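# Set the plate on the scale platform with suction

## Task

Place the plate on the scale's platform so that no part of it overhangs the platform's edge; it must stay there resting on its own, without the robot holding it, and at the end the robot must have released it and pulled away.

## Robot and tools

Robot: a single arm with six joints (waist, shoulder, elbow, forearm roll, wrist pitch, wrist roll) ending in a vacuum suction cup. The cup point is the middle of the cup's rim when nothing touches it, and the cup opens along the cup point's own +z axis. About 7 cm behind the rim the tool widens to roughly 8 cm sideways, so keep that body clear of objects and the table.

Frames: the state line reports the cup point in the scene frame. Its origin sits on the tabletop under the arm's base, +z is up, and +y lies to the left when facing along +x. Position is in metres, orientation as a quaternion (w, x, y, z), velocities in m/s and rad/s. The printed position can be a bit off, especially far from the base. The base itself may be slightly tilted.

execute_actions(actions): actions is a list of actions; each action is a table of 1 to 15 rows, and each row runs for one 1/30 s step. If a table has fewer than 15 rows, its final row repeats until 15 steps pass. An empty list only fetches the current state and images. A row is 7 numbers in [-1, 1]: dx, dy, dz, rx, ry, rz, suction. The first six are an offset, not a pose: they are measured from the cup point's measured pose at the start of that action (for a call's first action, the last pose any result reported), expressed in the cup point's own axes, and every row in a table is relative to that same start, not to the row before. Scale: 1.0 equals 0.6 m for dx, dy, dz and 180 degrees for the rotation; rx, ry, rz form one rotation vector. Suction is an absolute level: 1 is full vacuum (about 55 kPa under ambient), fractions request part of it, and 0.05 or less switches it off; it keeps its last value. A row may carry 6 extra numbers in [0, 1], one stiffness multiplier per joint in base-to-wrist order, which persist until changed; lowering them softens contact, and zero offsets can relieve a press.

Each step the controller limits the commanded pose to 70 mm and 16 degrees from the measured pose, so large offsets take several actions; after an action the arm goes at most to the last clipped pose, so send the remainder next. HELD in the step readings marks steps where the command was held back. 'Hand target' is the pose currently being driven toward; a 'pose unreachable' line means the clearance check altered or blocked the command (the mount under the base counts as arm).

move(target, speed, blocking): target is one row like above (7 or 13 numbers), an offset from the pose in this scene's most recent result that contains one, in the cup point's axes, same scale and range; suction values in it apply at the start. The cup point follows a straight path toward it lasting 0.5 to 10 s (a path needing more is cut off short). speed is the path's peak in m/s, 0.002 to 0.5 (default 0.25); turning is capped at twice that in rad/s. The arm lags and may overshoot the speed, particularly near full reach, and does not slow for obstacles. With blocking=false the call returns after 0.5 s while motion continues; further actions or moves are refused until a result shows the move ended, so use wait or stop. The result adds a 'move:' line: done (resting near target), off_target, moving, held or fault, plus any limits (paced = command clipped; held = some steps blocked, after which the arm may surge), and the remaining distance.

wait(seconds): 0 to 10; lets time pass holding the last command, returning early if a running move finishes. stop(): brakes a running move (needs stopping distance); suction is unaffected. zoom_image(camera, region): camera is cam_high, cam_low or cam_wrist (each 504x504); region is [x0, y0, x1, y1] in pixels from the top-left, at most 504 by 504. finished_scene(scene): ends the current scene, given its number; it cannot be undone and reports success.

Gripping: switch suction on and press the 29 mm rim onto a smooth flat part of the plate so it contacts all round; avoid edges, holes and seams. suction_measured shows the vacuum reached; near 0 means no seal. It settles up to 0.15 below the request, can dip 0.04 between pump cycles, and drops with leaks. part_present turns 1 at 0.50 and back to 0 below 0.45. Under vacuum the cup compresses, so a held part sits up to about 10 mm nearer the tool. Vacuum alone can lift a part. To release, set the plate down on the platform first, then switch suction off, then rise more than 15 mm. If the cup seals on the table it pins the tool; turn suction off.

Faults and care: the arm is stiff, so aiming even slightly below a firm surface can trigger a stop. If a joint's contact torque reaches its limit (waist and shoulder 319, elbow 150, the three wrist joints 42.3 N m) or an external force reaches 144 N, the arm halts for 10 s, yields, and the rest of the call is dropped. Faster approaches hit harder. Holding loads heats motors; a MOTOR HOT line warns, and an OVER-TEMPERATURE FAULT brakes the arm until it cools. Avoid drops, slips, slams and hard pushes, and never knock or place anything off the table. Loose objects may occasionally get a brief nudge, so confirm the plate is still fully on the platform before ending. Quick, smooth, low-effort motion is preferred.

Each tool is called after "Request:" by a JSON object that holds its "name" and its "arguments", one argument or row to a line.

## Session

Request:
{"name": "execute_actions", "arguments": {
  "actions": []
}}

Scene clock: 0.00 s.
end_effector_position=(+0.6521, -0.0148, +0.4775) suction_measured=0.01 part_present=0 end_effector_quat_wxyz=(-0.003, +0.008, +1.000, +0.007) end_effector_velocity=(+0.000, +0.002, -0.002) end_effector_angular_velocity=(+0.002, +0.003, +0.002)
Joint positions: [-0.052  0.166  1.62   0.001  1.355 -0.053]
Joint velocities: [ 0.002  0.002  0.     0.002  0.    -0.   ]
Hand target: +0.652, -0.015, +0.478; -0.003, +0.008, +1.000, +0.007
Joint stiffness scale: [1. 1. 1. 1. 1. 1.]

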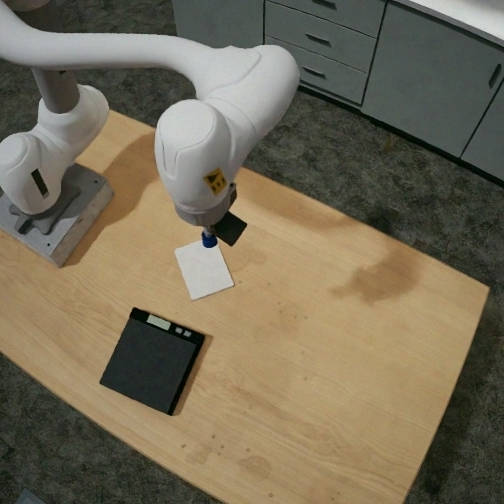

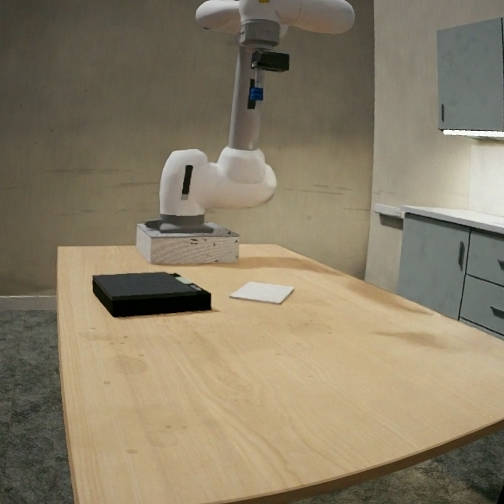

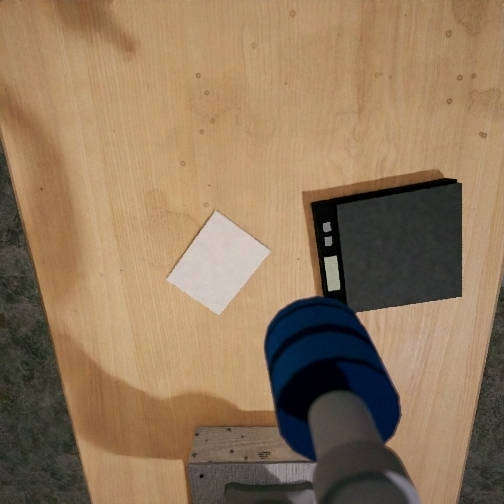

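Request:
{"name": "move", "arguments": {
  "target": [0.227, 0.138, 0.62, 0, 0, 0, 0],
  "speed": 0.3
}}

Scene clock: 2.70 s.
end_effector_position=(+0.5171, +0.0727, +0.1103) suction_measured=0.01 part_present=0 end_effector_quat_wxyz=(-0.002, +0.007, +1.000, +0.007) end_effector_velocity=(+0.001, +0.002, -0.001) end_effector_angular_velocity=(+0.000, -0.004, +0.001)
Joint positions: [0.091 0.337 2.205 0.001 0.597 0.088]
Joint velocities: [ 0.004  0.002  0.001 -0.    -0.007  0.003]
Hand target: +0.516, +0.075, +0.107; -0.003, +0.009, +1.000, +0.007
Off the commanded pose: 0.004 m, 0 deg.
Joint stiffness scale: [1. 1. 1. 1. 1. 1.]
move: off_target

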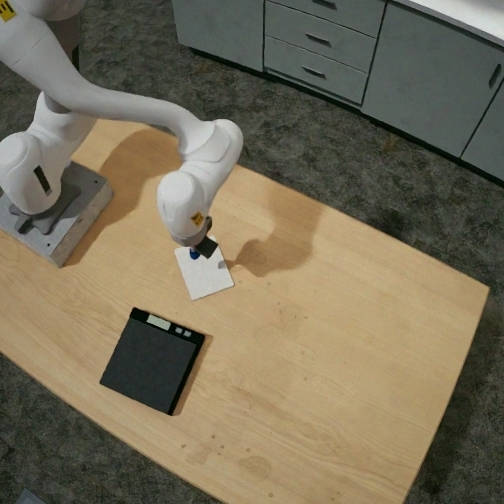

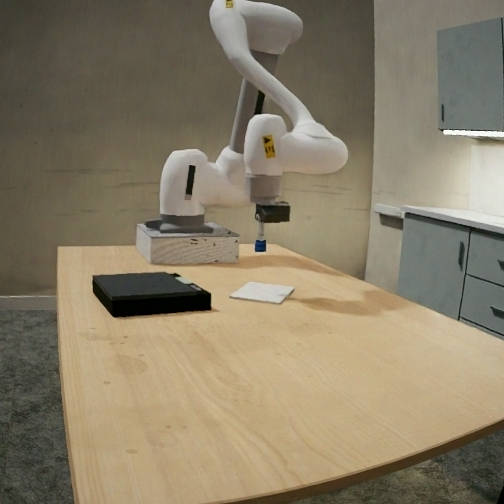

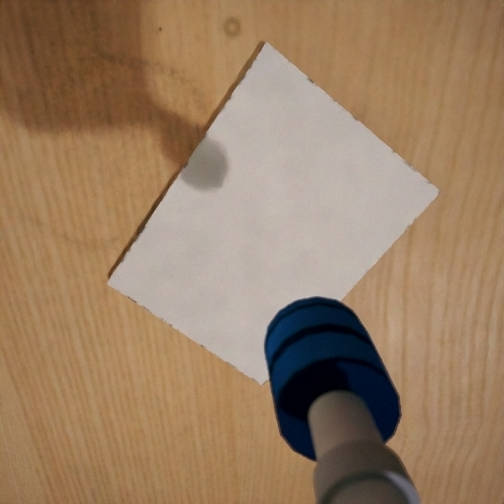

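Request:
{"name": "move", "arguments": {
  "target": [0.006, 0.015, 0.135, 0, 0, 0, 1],
  "speed": 0.12
}}

Scene clock: 4.13 s.
end_effector_position=(+0.5153, +0.0810, +0.0323) suction_measured=0.01 part_present=0 end_effector_quat_wxyz=(-0.002, +0.006, +1.000, +0.007) end_effector_velocity=(-0.000, +0.001, -0.001) end_effector_angular_velocity=(-0.000, -0.001, +0.001)
Joint positions: [0.105 0.474 2.23  0.001 0.434 0.099]
Joint velocities: [ 0.001  0.002  0.001 -0.001 -0.004  0.001]
Hand target: +0.513, +0.083, +0.029; -0.002, +0.007, +1.000, +0.007
Off the commanded pose: 0.004 m, 0 deg.
Joint stiffness scale: [1. 1. 1. 1. 1. 1.]
move: off_target

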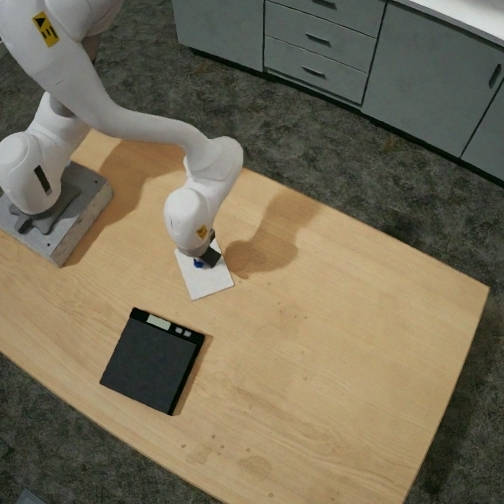

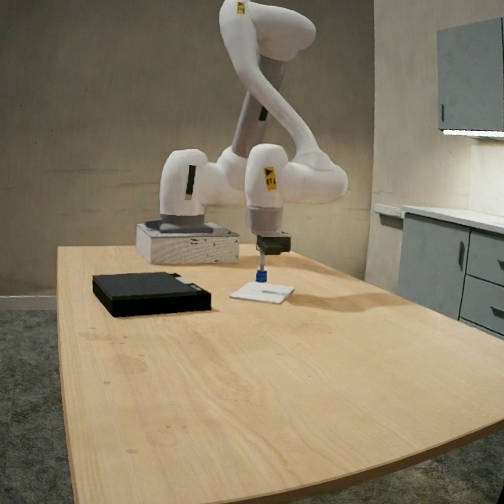

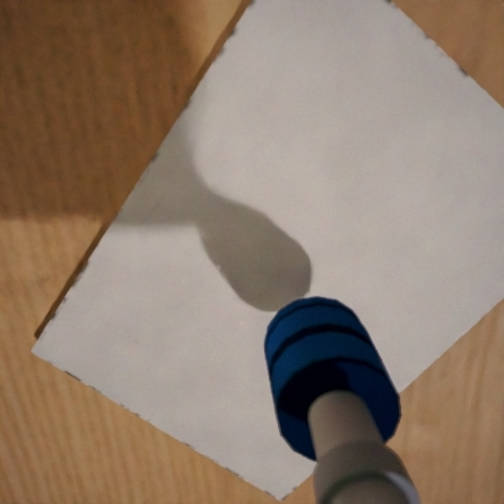

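Request:
{"name": "move", "arguments": {
  "target": [-0.006, 0.011, 0.036, 0, 0, 0, 1],
  "speed": 0.04
}}

Request:
{"name": "move", "arguments": {
  "target": [0, 0, 0.02, 0, 0, 0, 1],
  "speed": 0.012
}}

Scene clock: 5.27 s.
end_effector_position=(+0.5161, +0.0856, +0.0123) suction_measured=0.01 part_present=0 end_effector_quat_wxyz=(-0.004, +0.005, +1.000, +0.006) end_effector_velocity=(+0.001, +0.001, +0.000) end_effector_angular_velocity=(-0.000, -0.004, +0.003)
Joint positions: [0.114 0.514 2.227 0.001 0.402 0.105]
Joint velocities: [ 0.003 -0.    -0.001 -0.002 -0.003  0.001]
Hand target: +0.519, +0.088, +0.011; -0.002, +0.006, +1.000, +0.007
Off the commanded pose: 0.004 m, 0 deg.
Joint stiffness scale: [1. 1. 1. 1. 1. 1.]
move: off_target

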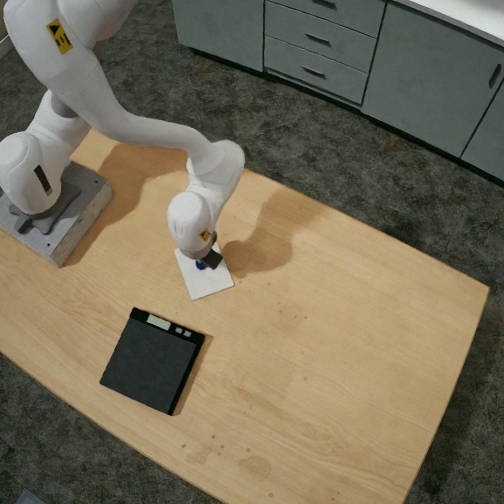

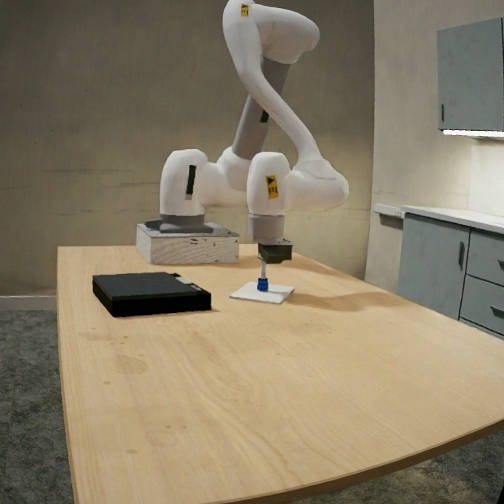

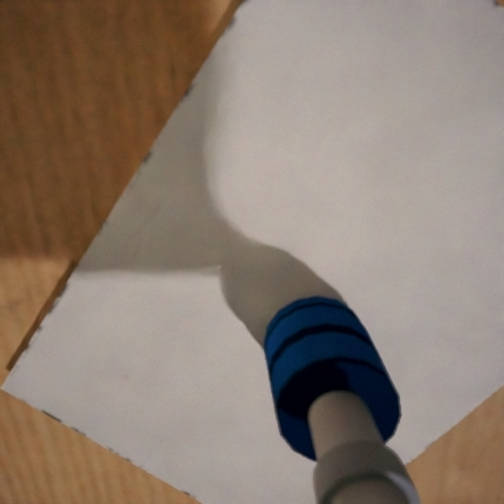

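Scene clock: 6.50 s.
end_effector_position=(+0.5162, +0.0858, +0.0027) suction_measured=0.91 part_present=1 end_effector_quat_wxyz=(-0.005, +0.005, +1.000, +0.006) end_effector_velocity=(+0.000, -0.000, -0.001) end_effector_angular_velocity=(-0.000, -0.001, +0.001)
Joint positions: [0.114 0.532 2.227 0.001 0.385 0.105]
Joint velocities: [-0.     0.002 -0.    -0.001 -0.003 -0.   ]
Hand target: +0.516, +0.086, +0.000; -0.004, +0.005, +1.000, +0.006
Off the commanded pose: 0.002 m, 0 deg.
Joint stiffness scale: [1. 1. 1. 1. 1. 1.]
move: done

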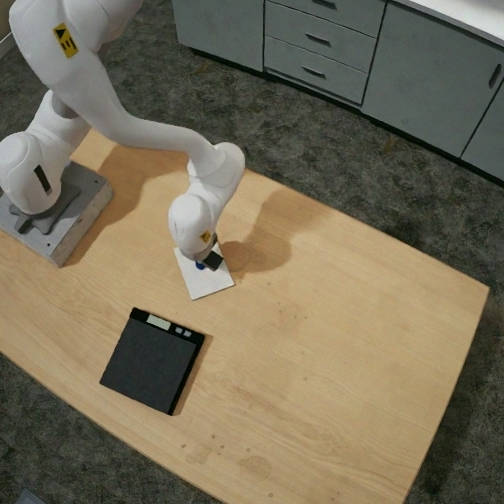

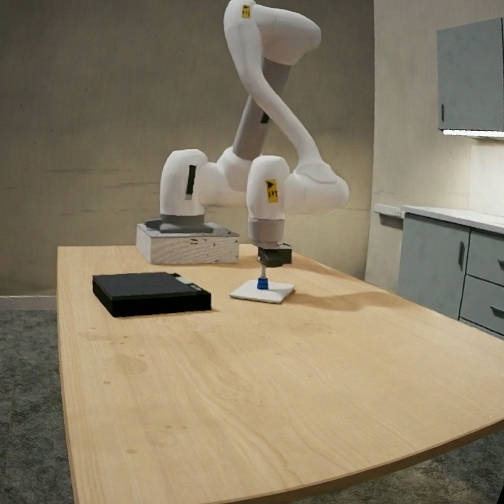

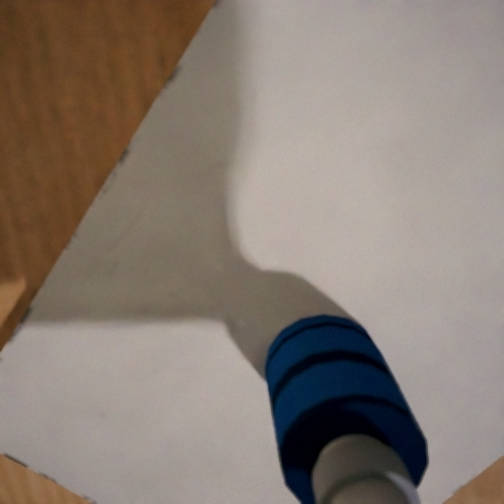

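Request:
{"name": "move", "arguments": {
  "target": [0, 0, -0.16, 0, 0, 0, 1],
  "speed": 0.15
}}

Request:
{"name": "move", "arguments": {
  "target": [-0.012, -0.54, 0, 0, 0, 0.228, 1],
  "speed": 0.22
}}

Scene clock: 7.83 s.
end_effector_position=(+0.5157, +0.0846, +0.0956) suction_measured=0.98 part_present=1 end_effector_quat_wxyz=(-0.005, +0.005, +1.000, +0.006) end_effector_velocity=(-0.001, +0.000, +0.001) end_effector_angular_velocity=(+0.000, +0.004, -0.001)
Joint positions: [0.114 0.364 2.208 0.001 0.573 0.105]
Joint velocities: [ 0.    -0.001 -0.     0.001  0.005  0.   ]
Hand target: +0.517, +0.085, +0.099; -0.005, +0.005, +1.000, +0.006
Off the commanded pose: 0.003 m, 0 deg.
Joint stiffness scale: [1. 1. 1. 1. 1. 1.]
move: done

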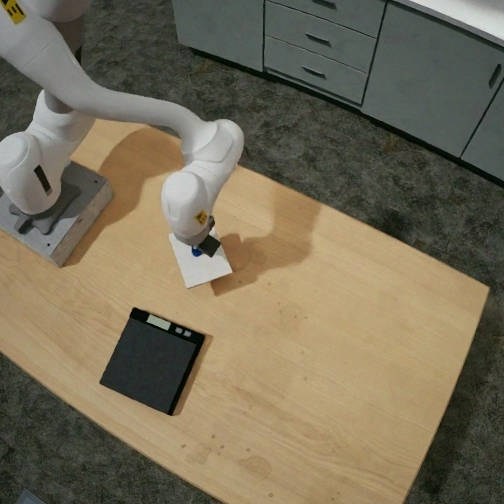

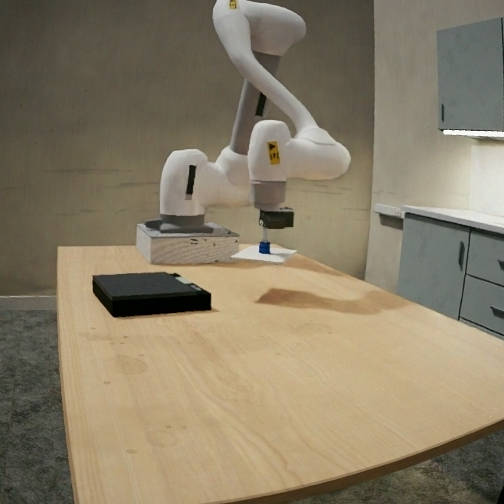

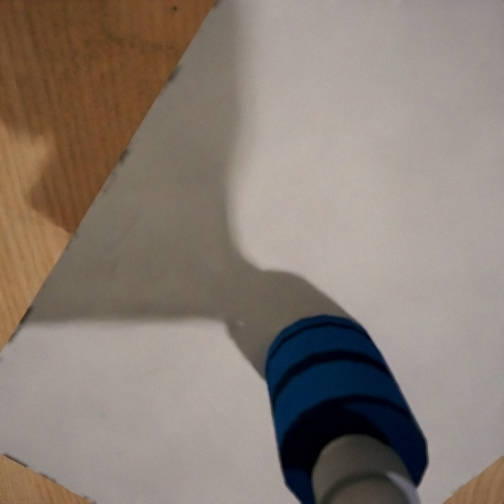

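Scene clock: 9.97 s.
end_effector_position=(+0.5211, -0.2372, +0.0931) suction_measured=0.96 part_present=1 end_effector_quat_wxyz=(-0.003, +0.352, +0.936, +0.005) end_effector_velocity=(+0.000, -0.001, +0.000) end_effector_angular_velocity=(-0.001, -0.000, -0.003)
Joint positions: [-0.47   0.414  2.116  0.001  0.608  0.232]
Joint velocities: [-0.002 -0.    -0.001 -0.001  0.001  0.002]
Hand target: +0.520, -0.240, +0.092; -0.007, +0.355, +0.935, +0.004
Off the commanded pose: 0.003 m, 1 deg.
Joint stiffness scale: [1. 1. 1. 1. 1. 1.]
move: done

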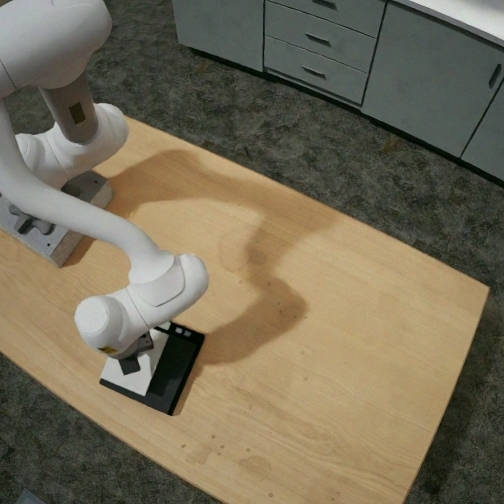

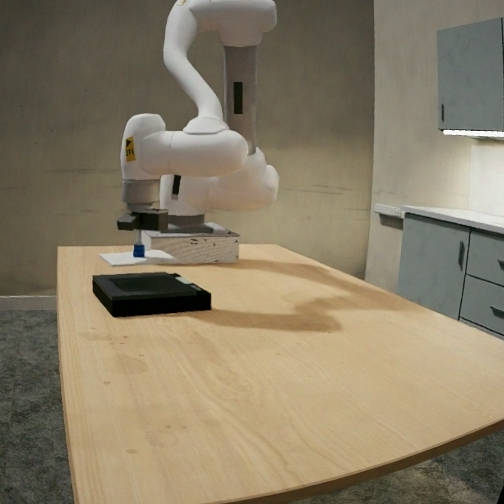

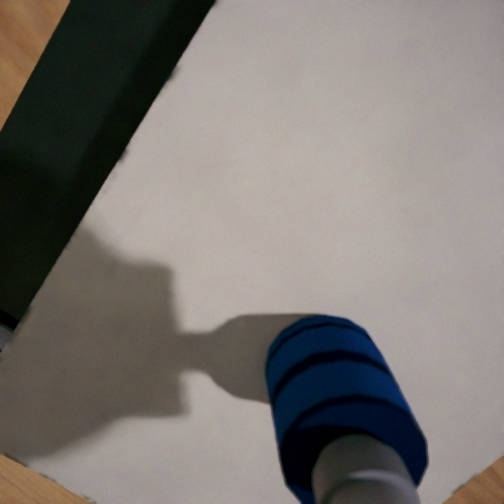

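Request:
{"name": "move", "arguments": {
  "target": [-0.031, 0.024, 0.047, 0, 0, 0.009, 1],
  "speed": 0.06
}}

Request:
{"name": "zoom_image", "arguments": {
  "camera": "cam_high",
  "region": [70, 280, 230, 430]
}}

Request:
{"name": "zoom_image", "arguments": {
  "camera": "cam_low",
  "region": [80, 230, 230, 330]
}}

Scene clock: 11.40 s.
end_effector_position=(+0.5407, -0.2388, +0.0663) suction_measured=0.98 part_present=1 end_effector_quat_wxyz=(-0.006, +0.364, +0.931, +0.005) end_effector_velocity=(+0.002, -0.001, -0.000) end_effector_angular_velocity=(-0.000, -0.002, -0.005)
Joint positions: [-0.457  0.476  2.085  0.001  0.581  0.27 ]
Joint velocities: [-0.     0.002 -0.003  0.001 -0.001  0.004]
Hand target: +0.544, -0.238, +0.065; -0.003, +0.365, +0.931, +0.005
Off the commanded pose: 0.004 m, 0 deg.
Joint stiffness scale: [1. 1. 1. 1. 1. 1.]
move: off_target

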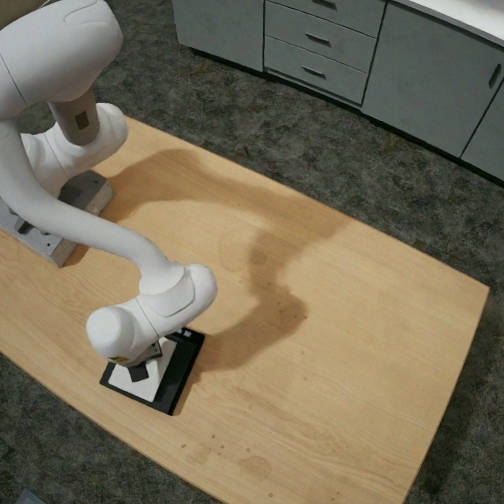

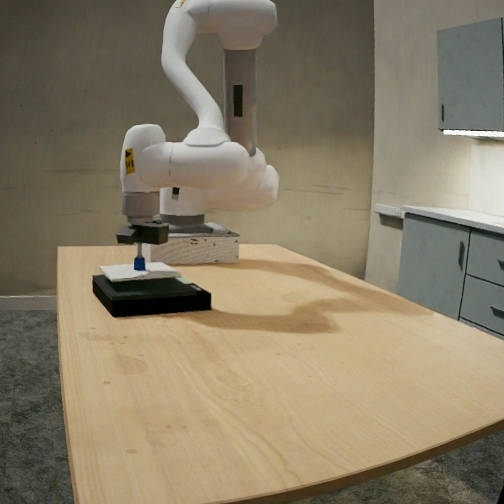

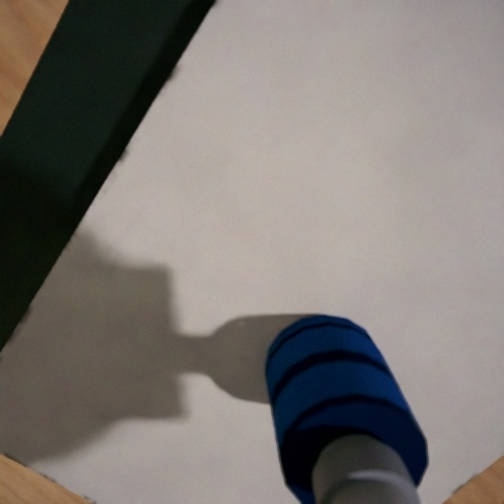

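Region (70, 280, 230, 430) of cam_high's 504x504 image, scaled by 3.150, with more detail than that image has; it fills the top 472 rows of this view, and the rest is white.

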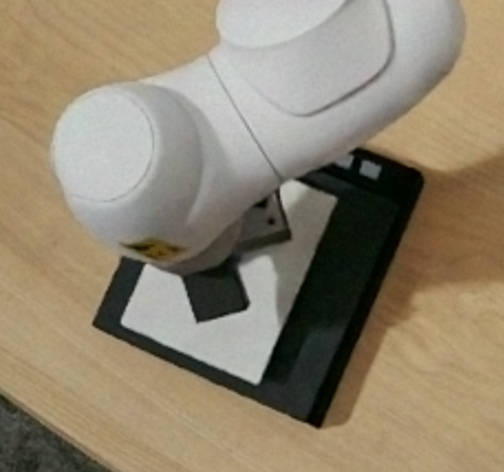

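Region (80, 230, 230, 330) of cam_low's 504x504 image, scaled by 3.360, with more detail than that image has.

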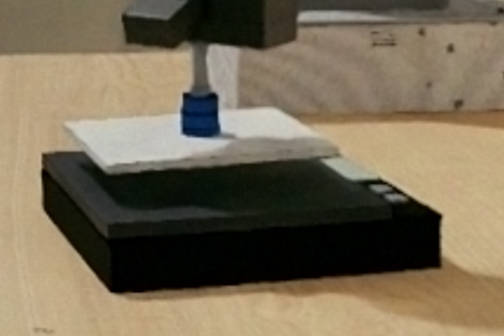

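Request:
{"name": "move", "arguments": {
  "target": [0, 0.013, 0.03, 0, 0, 0, 1],
  "speed": 0.03
}}

Request:
{"name": "zoom_image", "arguments": {
  "camera": "cam_high",
  "region": [90, 310, 220, 425]
}}

Request:
{"name": "zoom_image", "arguments": {
  "camera": "cam_low",
  "region": [80, 230, 230, 330]
}}

Scene clock: 12.90 s.
end_effector_position=(+0.5442, -0.2344, +0.0507) suction_measured=0.98 part_present=1 end_effector_quat_wxyz=(-0.007, +0.363, +0.932, +0.005) end_effector_velocity=(+0.001, +0.002, -0.001) end_effector_angular_velocity=(+0.001, -0.001, -0.000)
Joint positions: [-0.448  0.503  2.085  0.001  0.557  0.277]
Joint velocities: [ 0.003  0.002 -0.     0.002 -0.002  0.002]
Hand target: +0.546, -0.233, +0.048; -0.006, +0.364, +0.931, +0.005
Off the commanded pose: 0.003 m, 0 deg.
Joint stiffness scale: [1. 1. 1. 1. 1. 1.]
move: done

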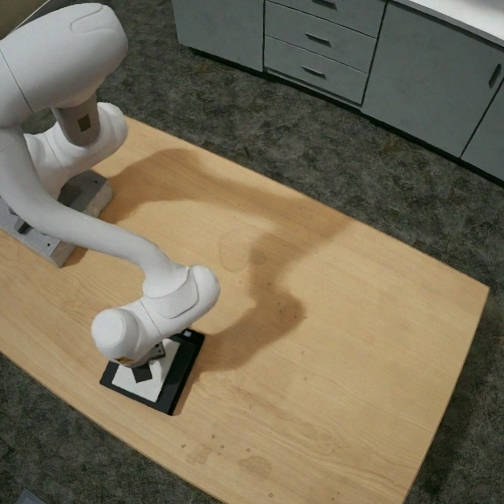

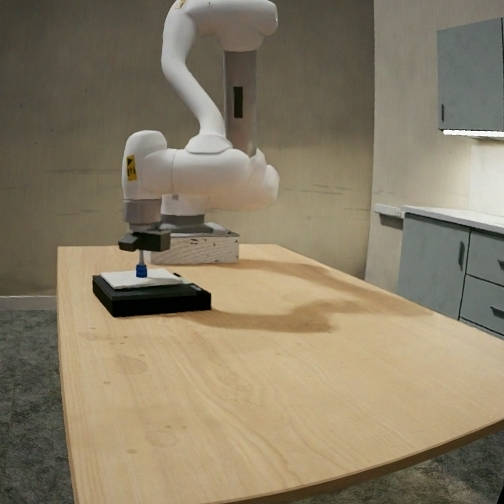

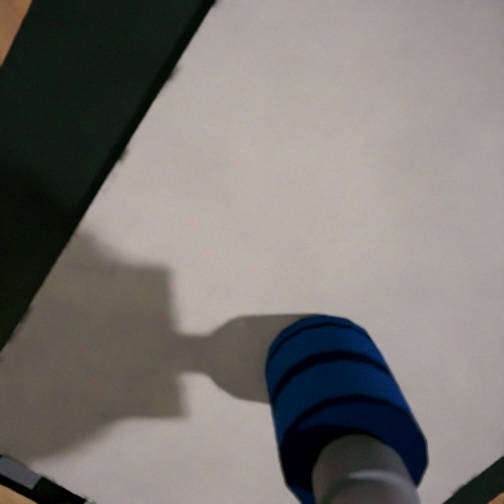

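Region (90, 310, 220, 425) of cam_high's 504x504 image, scaled by 3.877, with more detail than that image has; it fills the top 446 rows of this view, and the rest is white.

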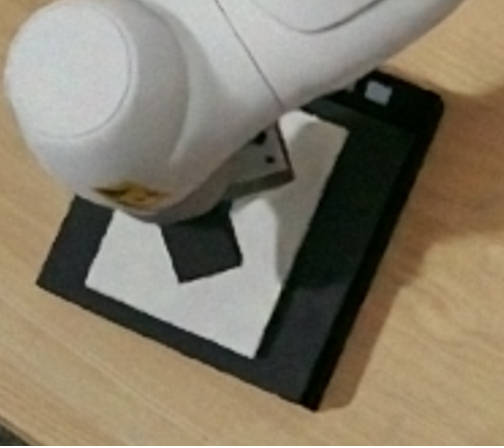

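Region (80, 230, 230, 330) of cam_low's 504x504 image, scaled by 3.360, with more detail than that image has.

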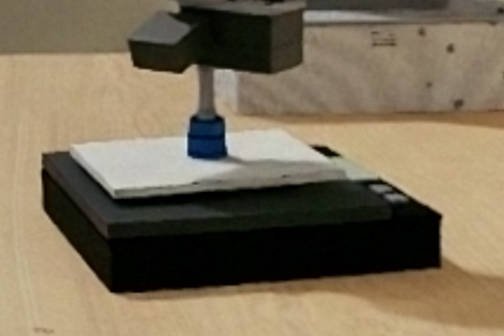

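Request:
{"name": "move", "arguments": {
  "target": [0, 0, 0.022, 0, 0, 0, 1],
  "speed": 0.012
}}

Request:
{"name": "zoom_image", "arguments": {
  "camera": "cam_low",
  "region": [80, 230, 230, 330]
}}

Scene clock: 14.43 s.
end_effector_position=(+0.5453, -0.2348, +0.0424) suction_measured=0.98 part_present=1 end_effector_quat_wxyz=(-0.006, +0.363, +0.932, +0.005) end_effector_velocity=(-0.000, -0.001, +0.000) end_effector_angular_velocity=(-0.000, -0.001, -0.002)
Joint positions: [-0.448  0.517  2.085  0.001  0.541  0.277]
Joint velocities: [-0.002 -0.     0.     0.    -0.001 -0.   ]
Hand target: +0.544, -0.234, +0.038; -0.007, +0.363, +0.932, +0.005
Off the commanded pose: 0.005 m, 0 deg.
Joint stiffness scale: [1. 1. 1. 1. 1. 1.]
move: off_target

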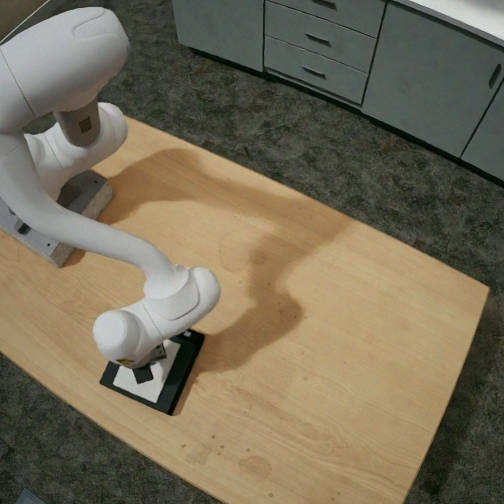

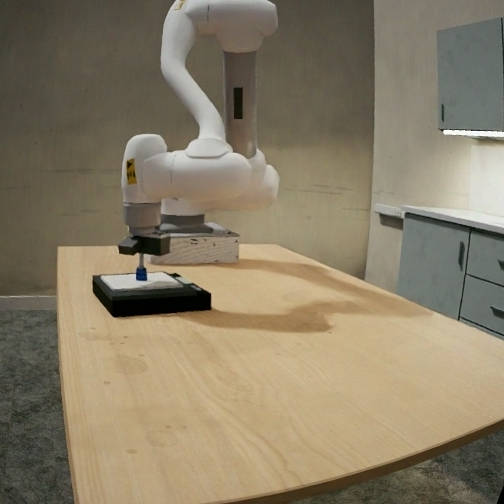

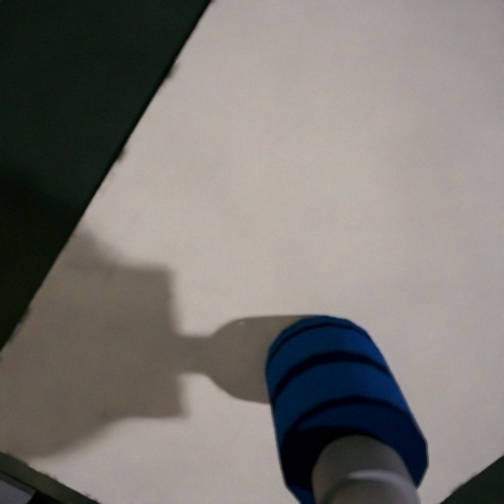

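Region (80, 230, 230, 330) of cam_low's 504x504 image, scaled by 3.360, with more detail than that image has.

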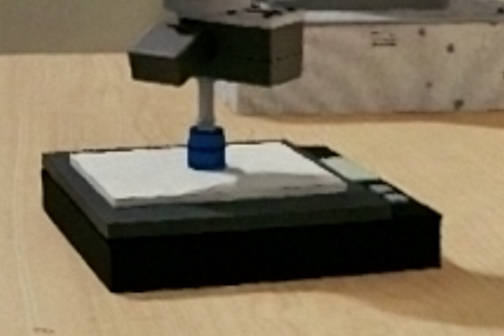

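In contact. Release and retreat.

Request:
{"name": "execute_actions", "arguments": {
  "actions": [
    [[0,0,0,0,0,0,0]]
  ]
}}

Request:
{"name": "move", "arguments": {
  "target": [0, 0, -0.05, 0, 0, 0, 0],
  "speed": 0.05
}}

Request:
{"name": "move", "arguments": {
  "target": [0.06, -0.03, -0.28, 0, 0, 0, 0]
}}

Scene clock: 15.03 s.
end_effector_position=(+0.5453, -0.2349, +0.0426) suction_measured=0.01 part_present=0 end_effector_quat_wxyz=(-0.006, +0.363, +0.932, +0.005) end_effector_velocity=(+0.000, -0.000, +0.001) end_effector_angular_velocity=(-0.001, -0.002, -0.001)
Joint positions: [-0.448  0.517  2.085  0.001  0.541  0.277]
Joint velocities: [ 0.    -0.001 -0.     0.    -0.     0.   ]
Hand target: +0.545, -0.235, +0.042; -0.006, +0.363, +0.932, +0.005
Off the commanded pose: 0.000 m, 0 deg.
Joint stiffness scale: [1. 1. 1. 1. 1. 1.]
Step readings (end_effector_position):
0: (+0.5453, -0.2348, +0.0424)
1: (+0.5453, -0.2349, +0.0425)
2: (+0.5453, -0.2349, +0.0426)
4: (+0.5453, -0.2349, +0.0426)
8: (+0.5453, -0.2349, +0.0426)
15: end_effector_position above

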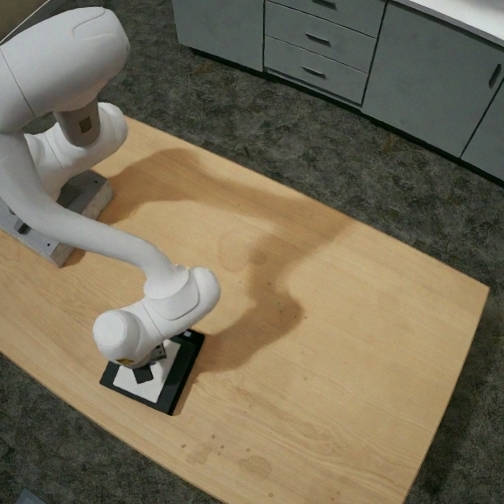

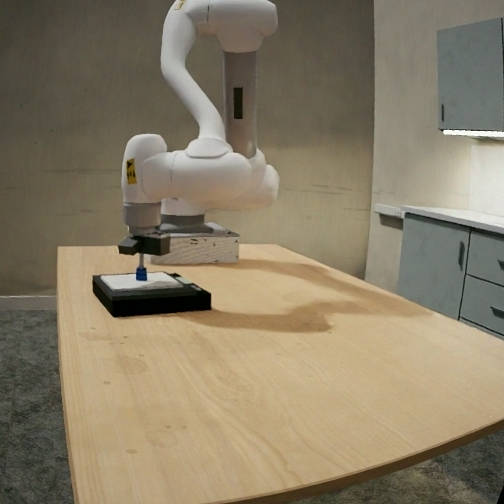

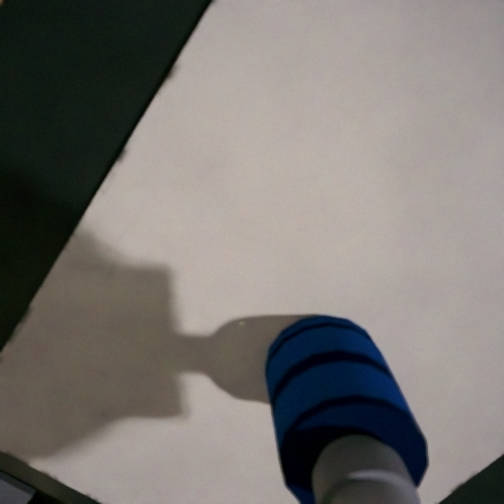

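Scene clock: 15.97 s.
end_effector_position=(+0.5442, -0.2345, +0.0691) suction_measured=0.01 part_present=0 end_effector_quat_wxyz=(-0.007, +0.363, +0.932, +0.005) end_effector_velocity=(-0.000, +0.001, +0.001) end_effector_angular_velocity=(+0.001, +0.002, +0.002)
Joint positions: [-0.448  0.474  2.081  0.001  0.59   0.277]
Joint velocities: [ 0.001 -0.001 -0.    -0.     0.004 -0.   ]
Hand target: +0.546, -0.235, +0.073; -0.006, +0.363, +0.932, +0.005
Off the commanded pose: 0.004 m, 0 deg.
Joint stiffness scale: [1. 1. 1. 1. 1. 1.]
move: off_target

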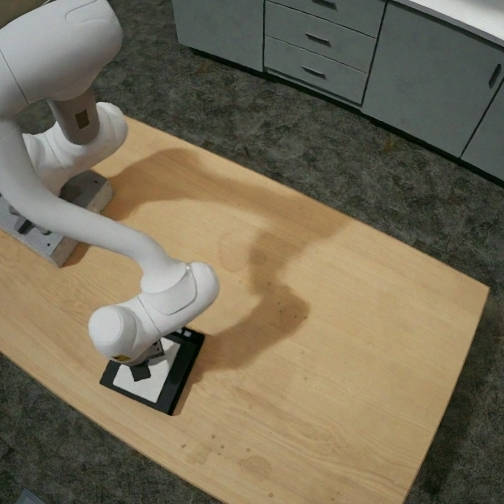

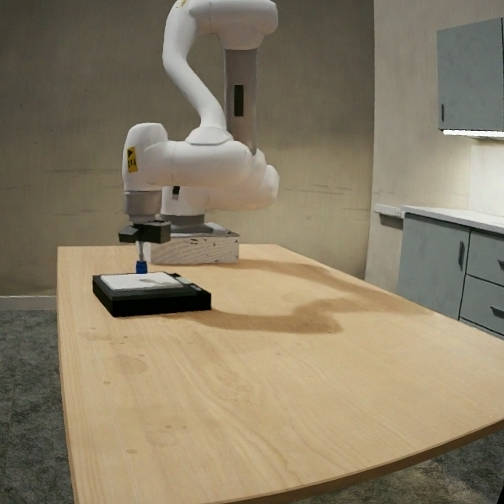

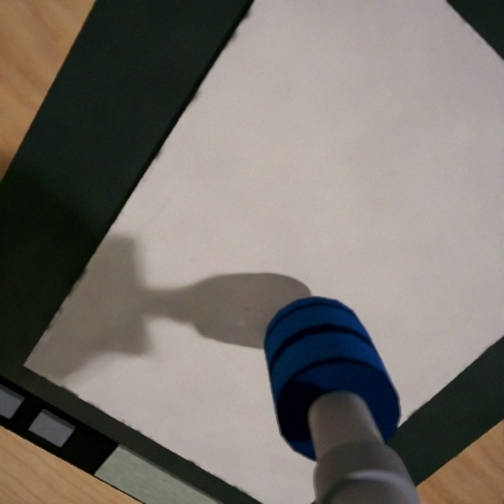

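Scene clock: 17.17 s.
end_effector_position=(+0.5074, -0.2236, +0.2340) suction_measured=0.01 part_present=0 end_effector_quat_wxyz=(-0.007, +0.364, +0.931, +0.005) end_effector_velocity=(-0.001, -0.000, -0.000) end_effector_angular_velocity=(+0.003, +0.005, -0.001)
Joint positions: [-0.458  0.199  2.064  0.001  0.882  0.269]
Joint velocities: [-0.002  0.    -0.     0.     0.005 -0.001]
Hand target: +0.507, -0.226, +0.238; -0.007, +0.363, +0.932, +0.005
Off the commanded pose: 0.004 m, 0 deg.
Joint stiffness scale: [1. 1. 1. 1. 1. 1.]
move: off_target

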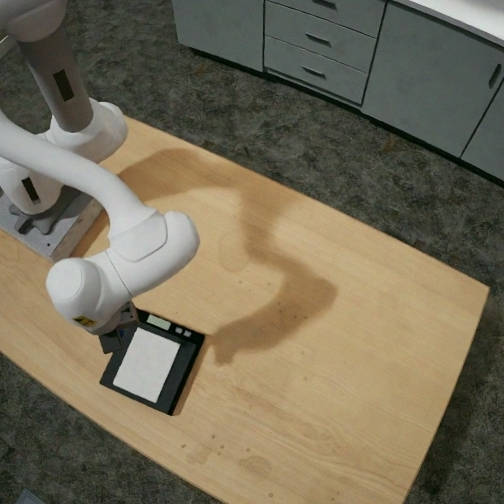

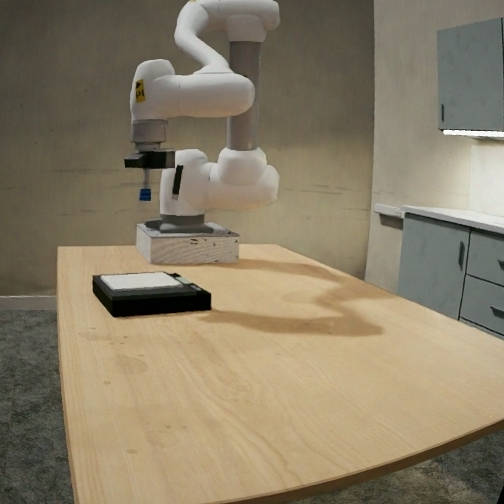

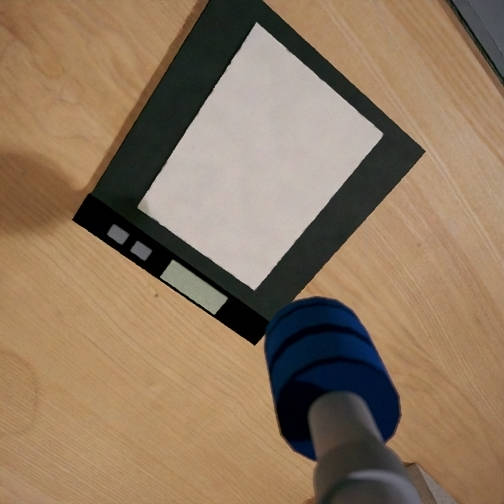

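The plate sits fully on the platform.

Request:
{"name": "finished_scene", "arguments": {
  "scene": 2
}}

The scene is finished: the task was done.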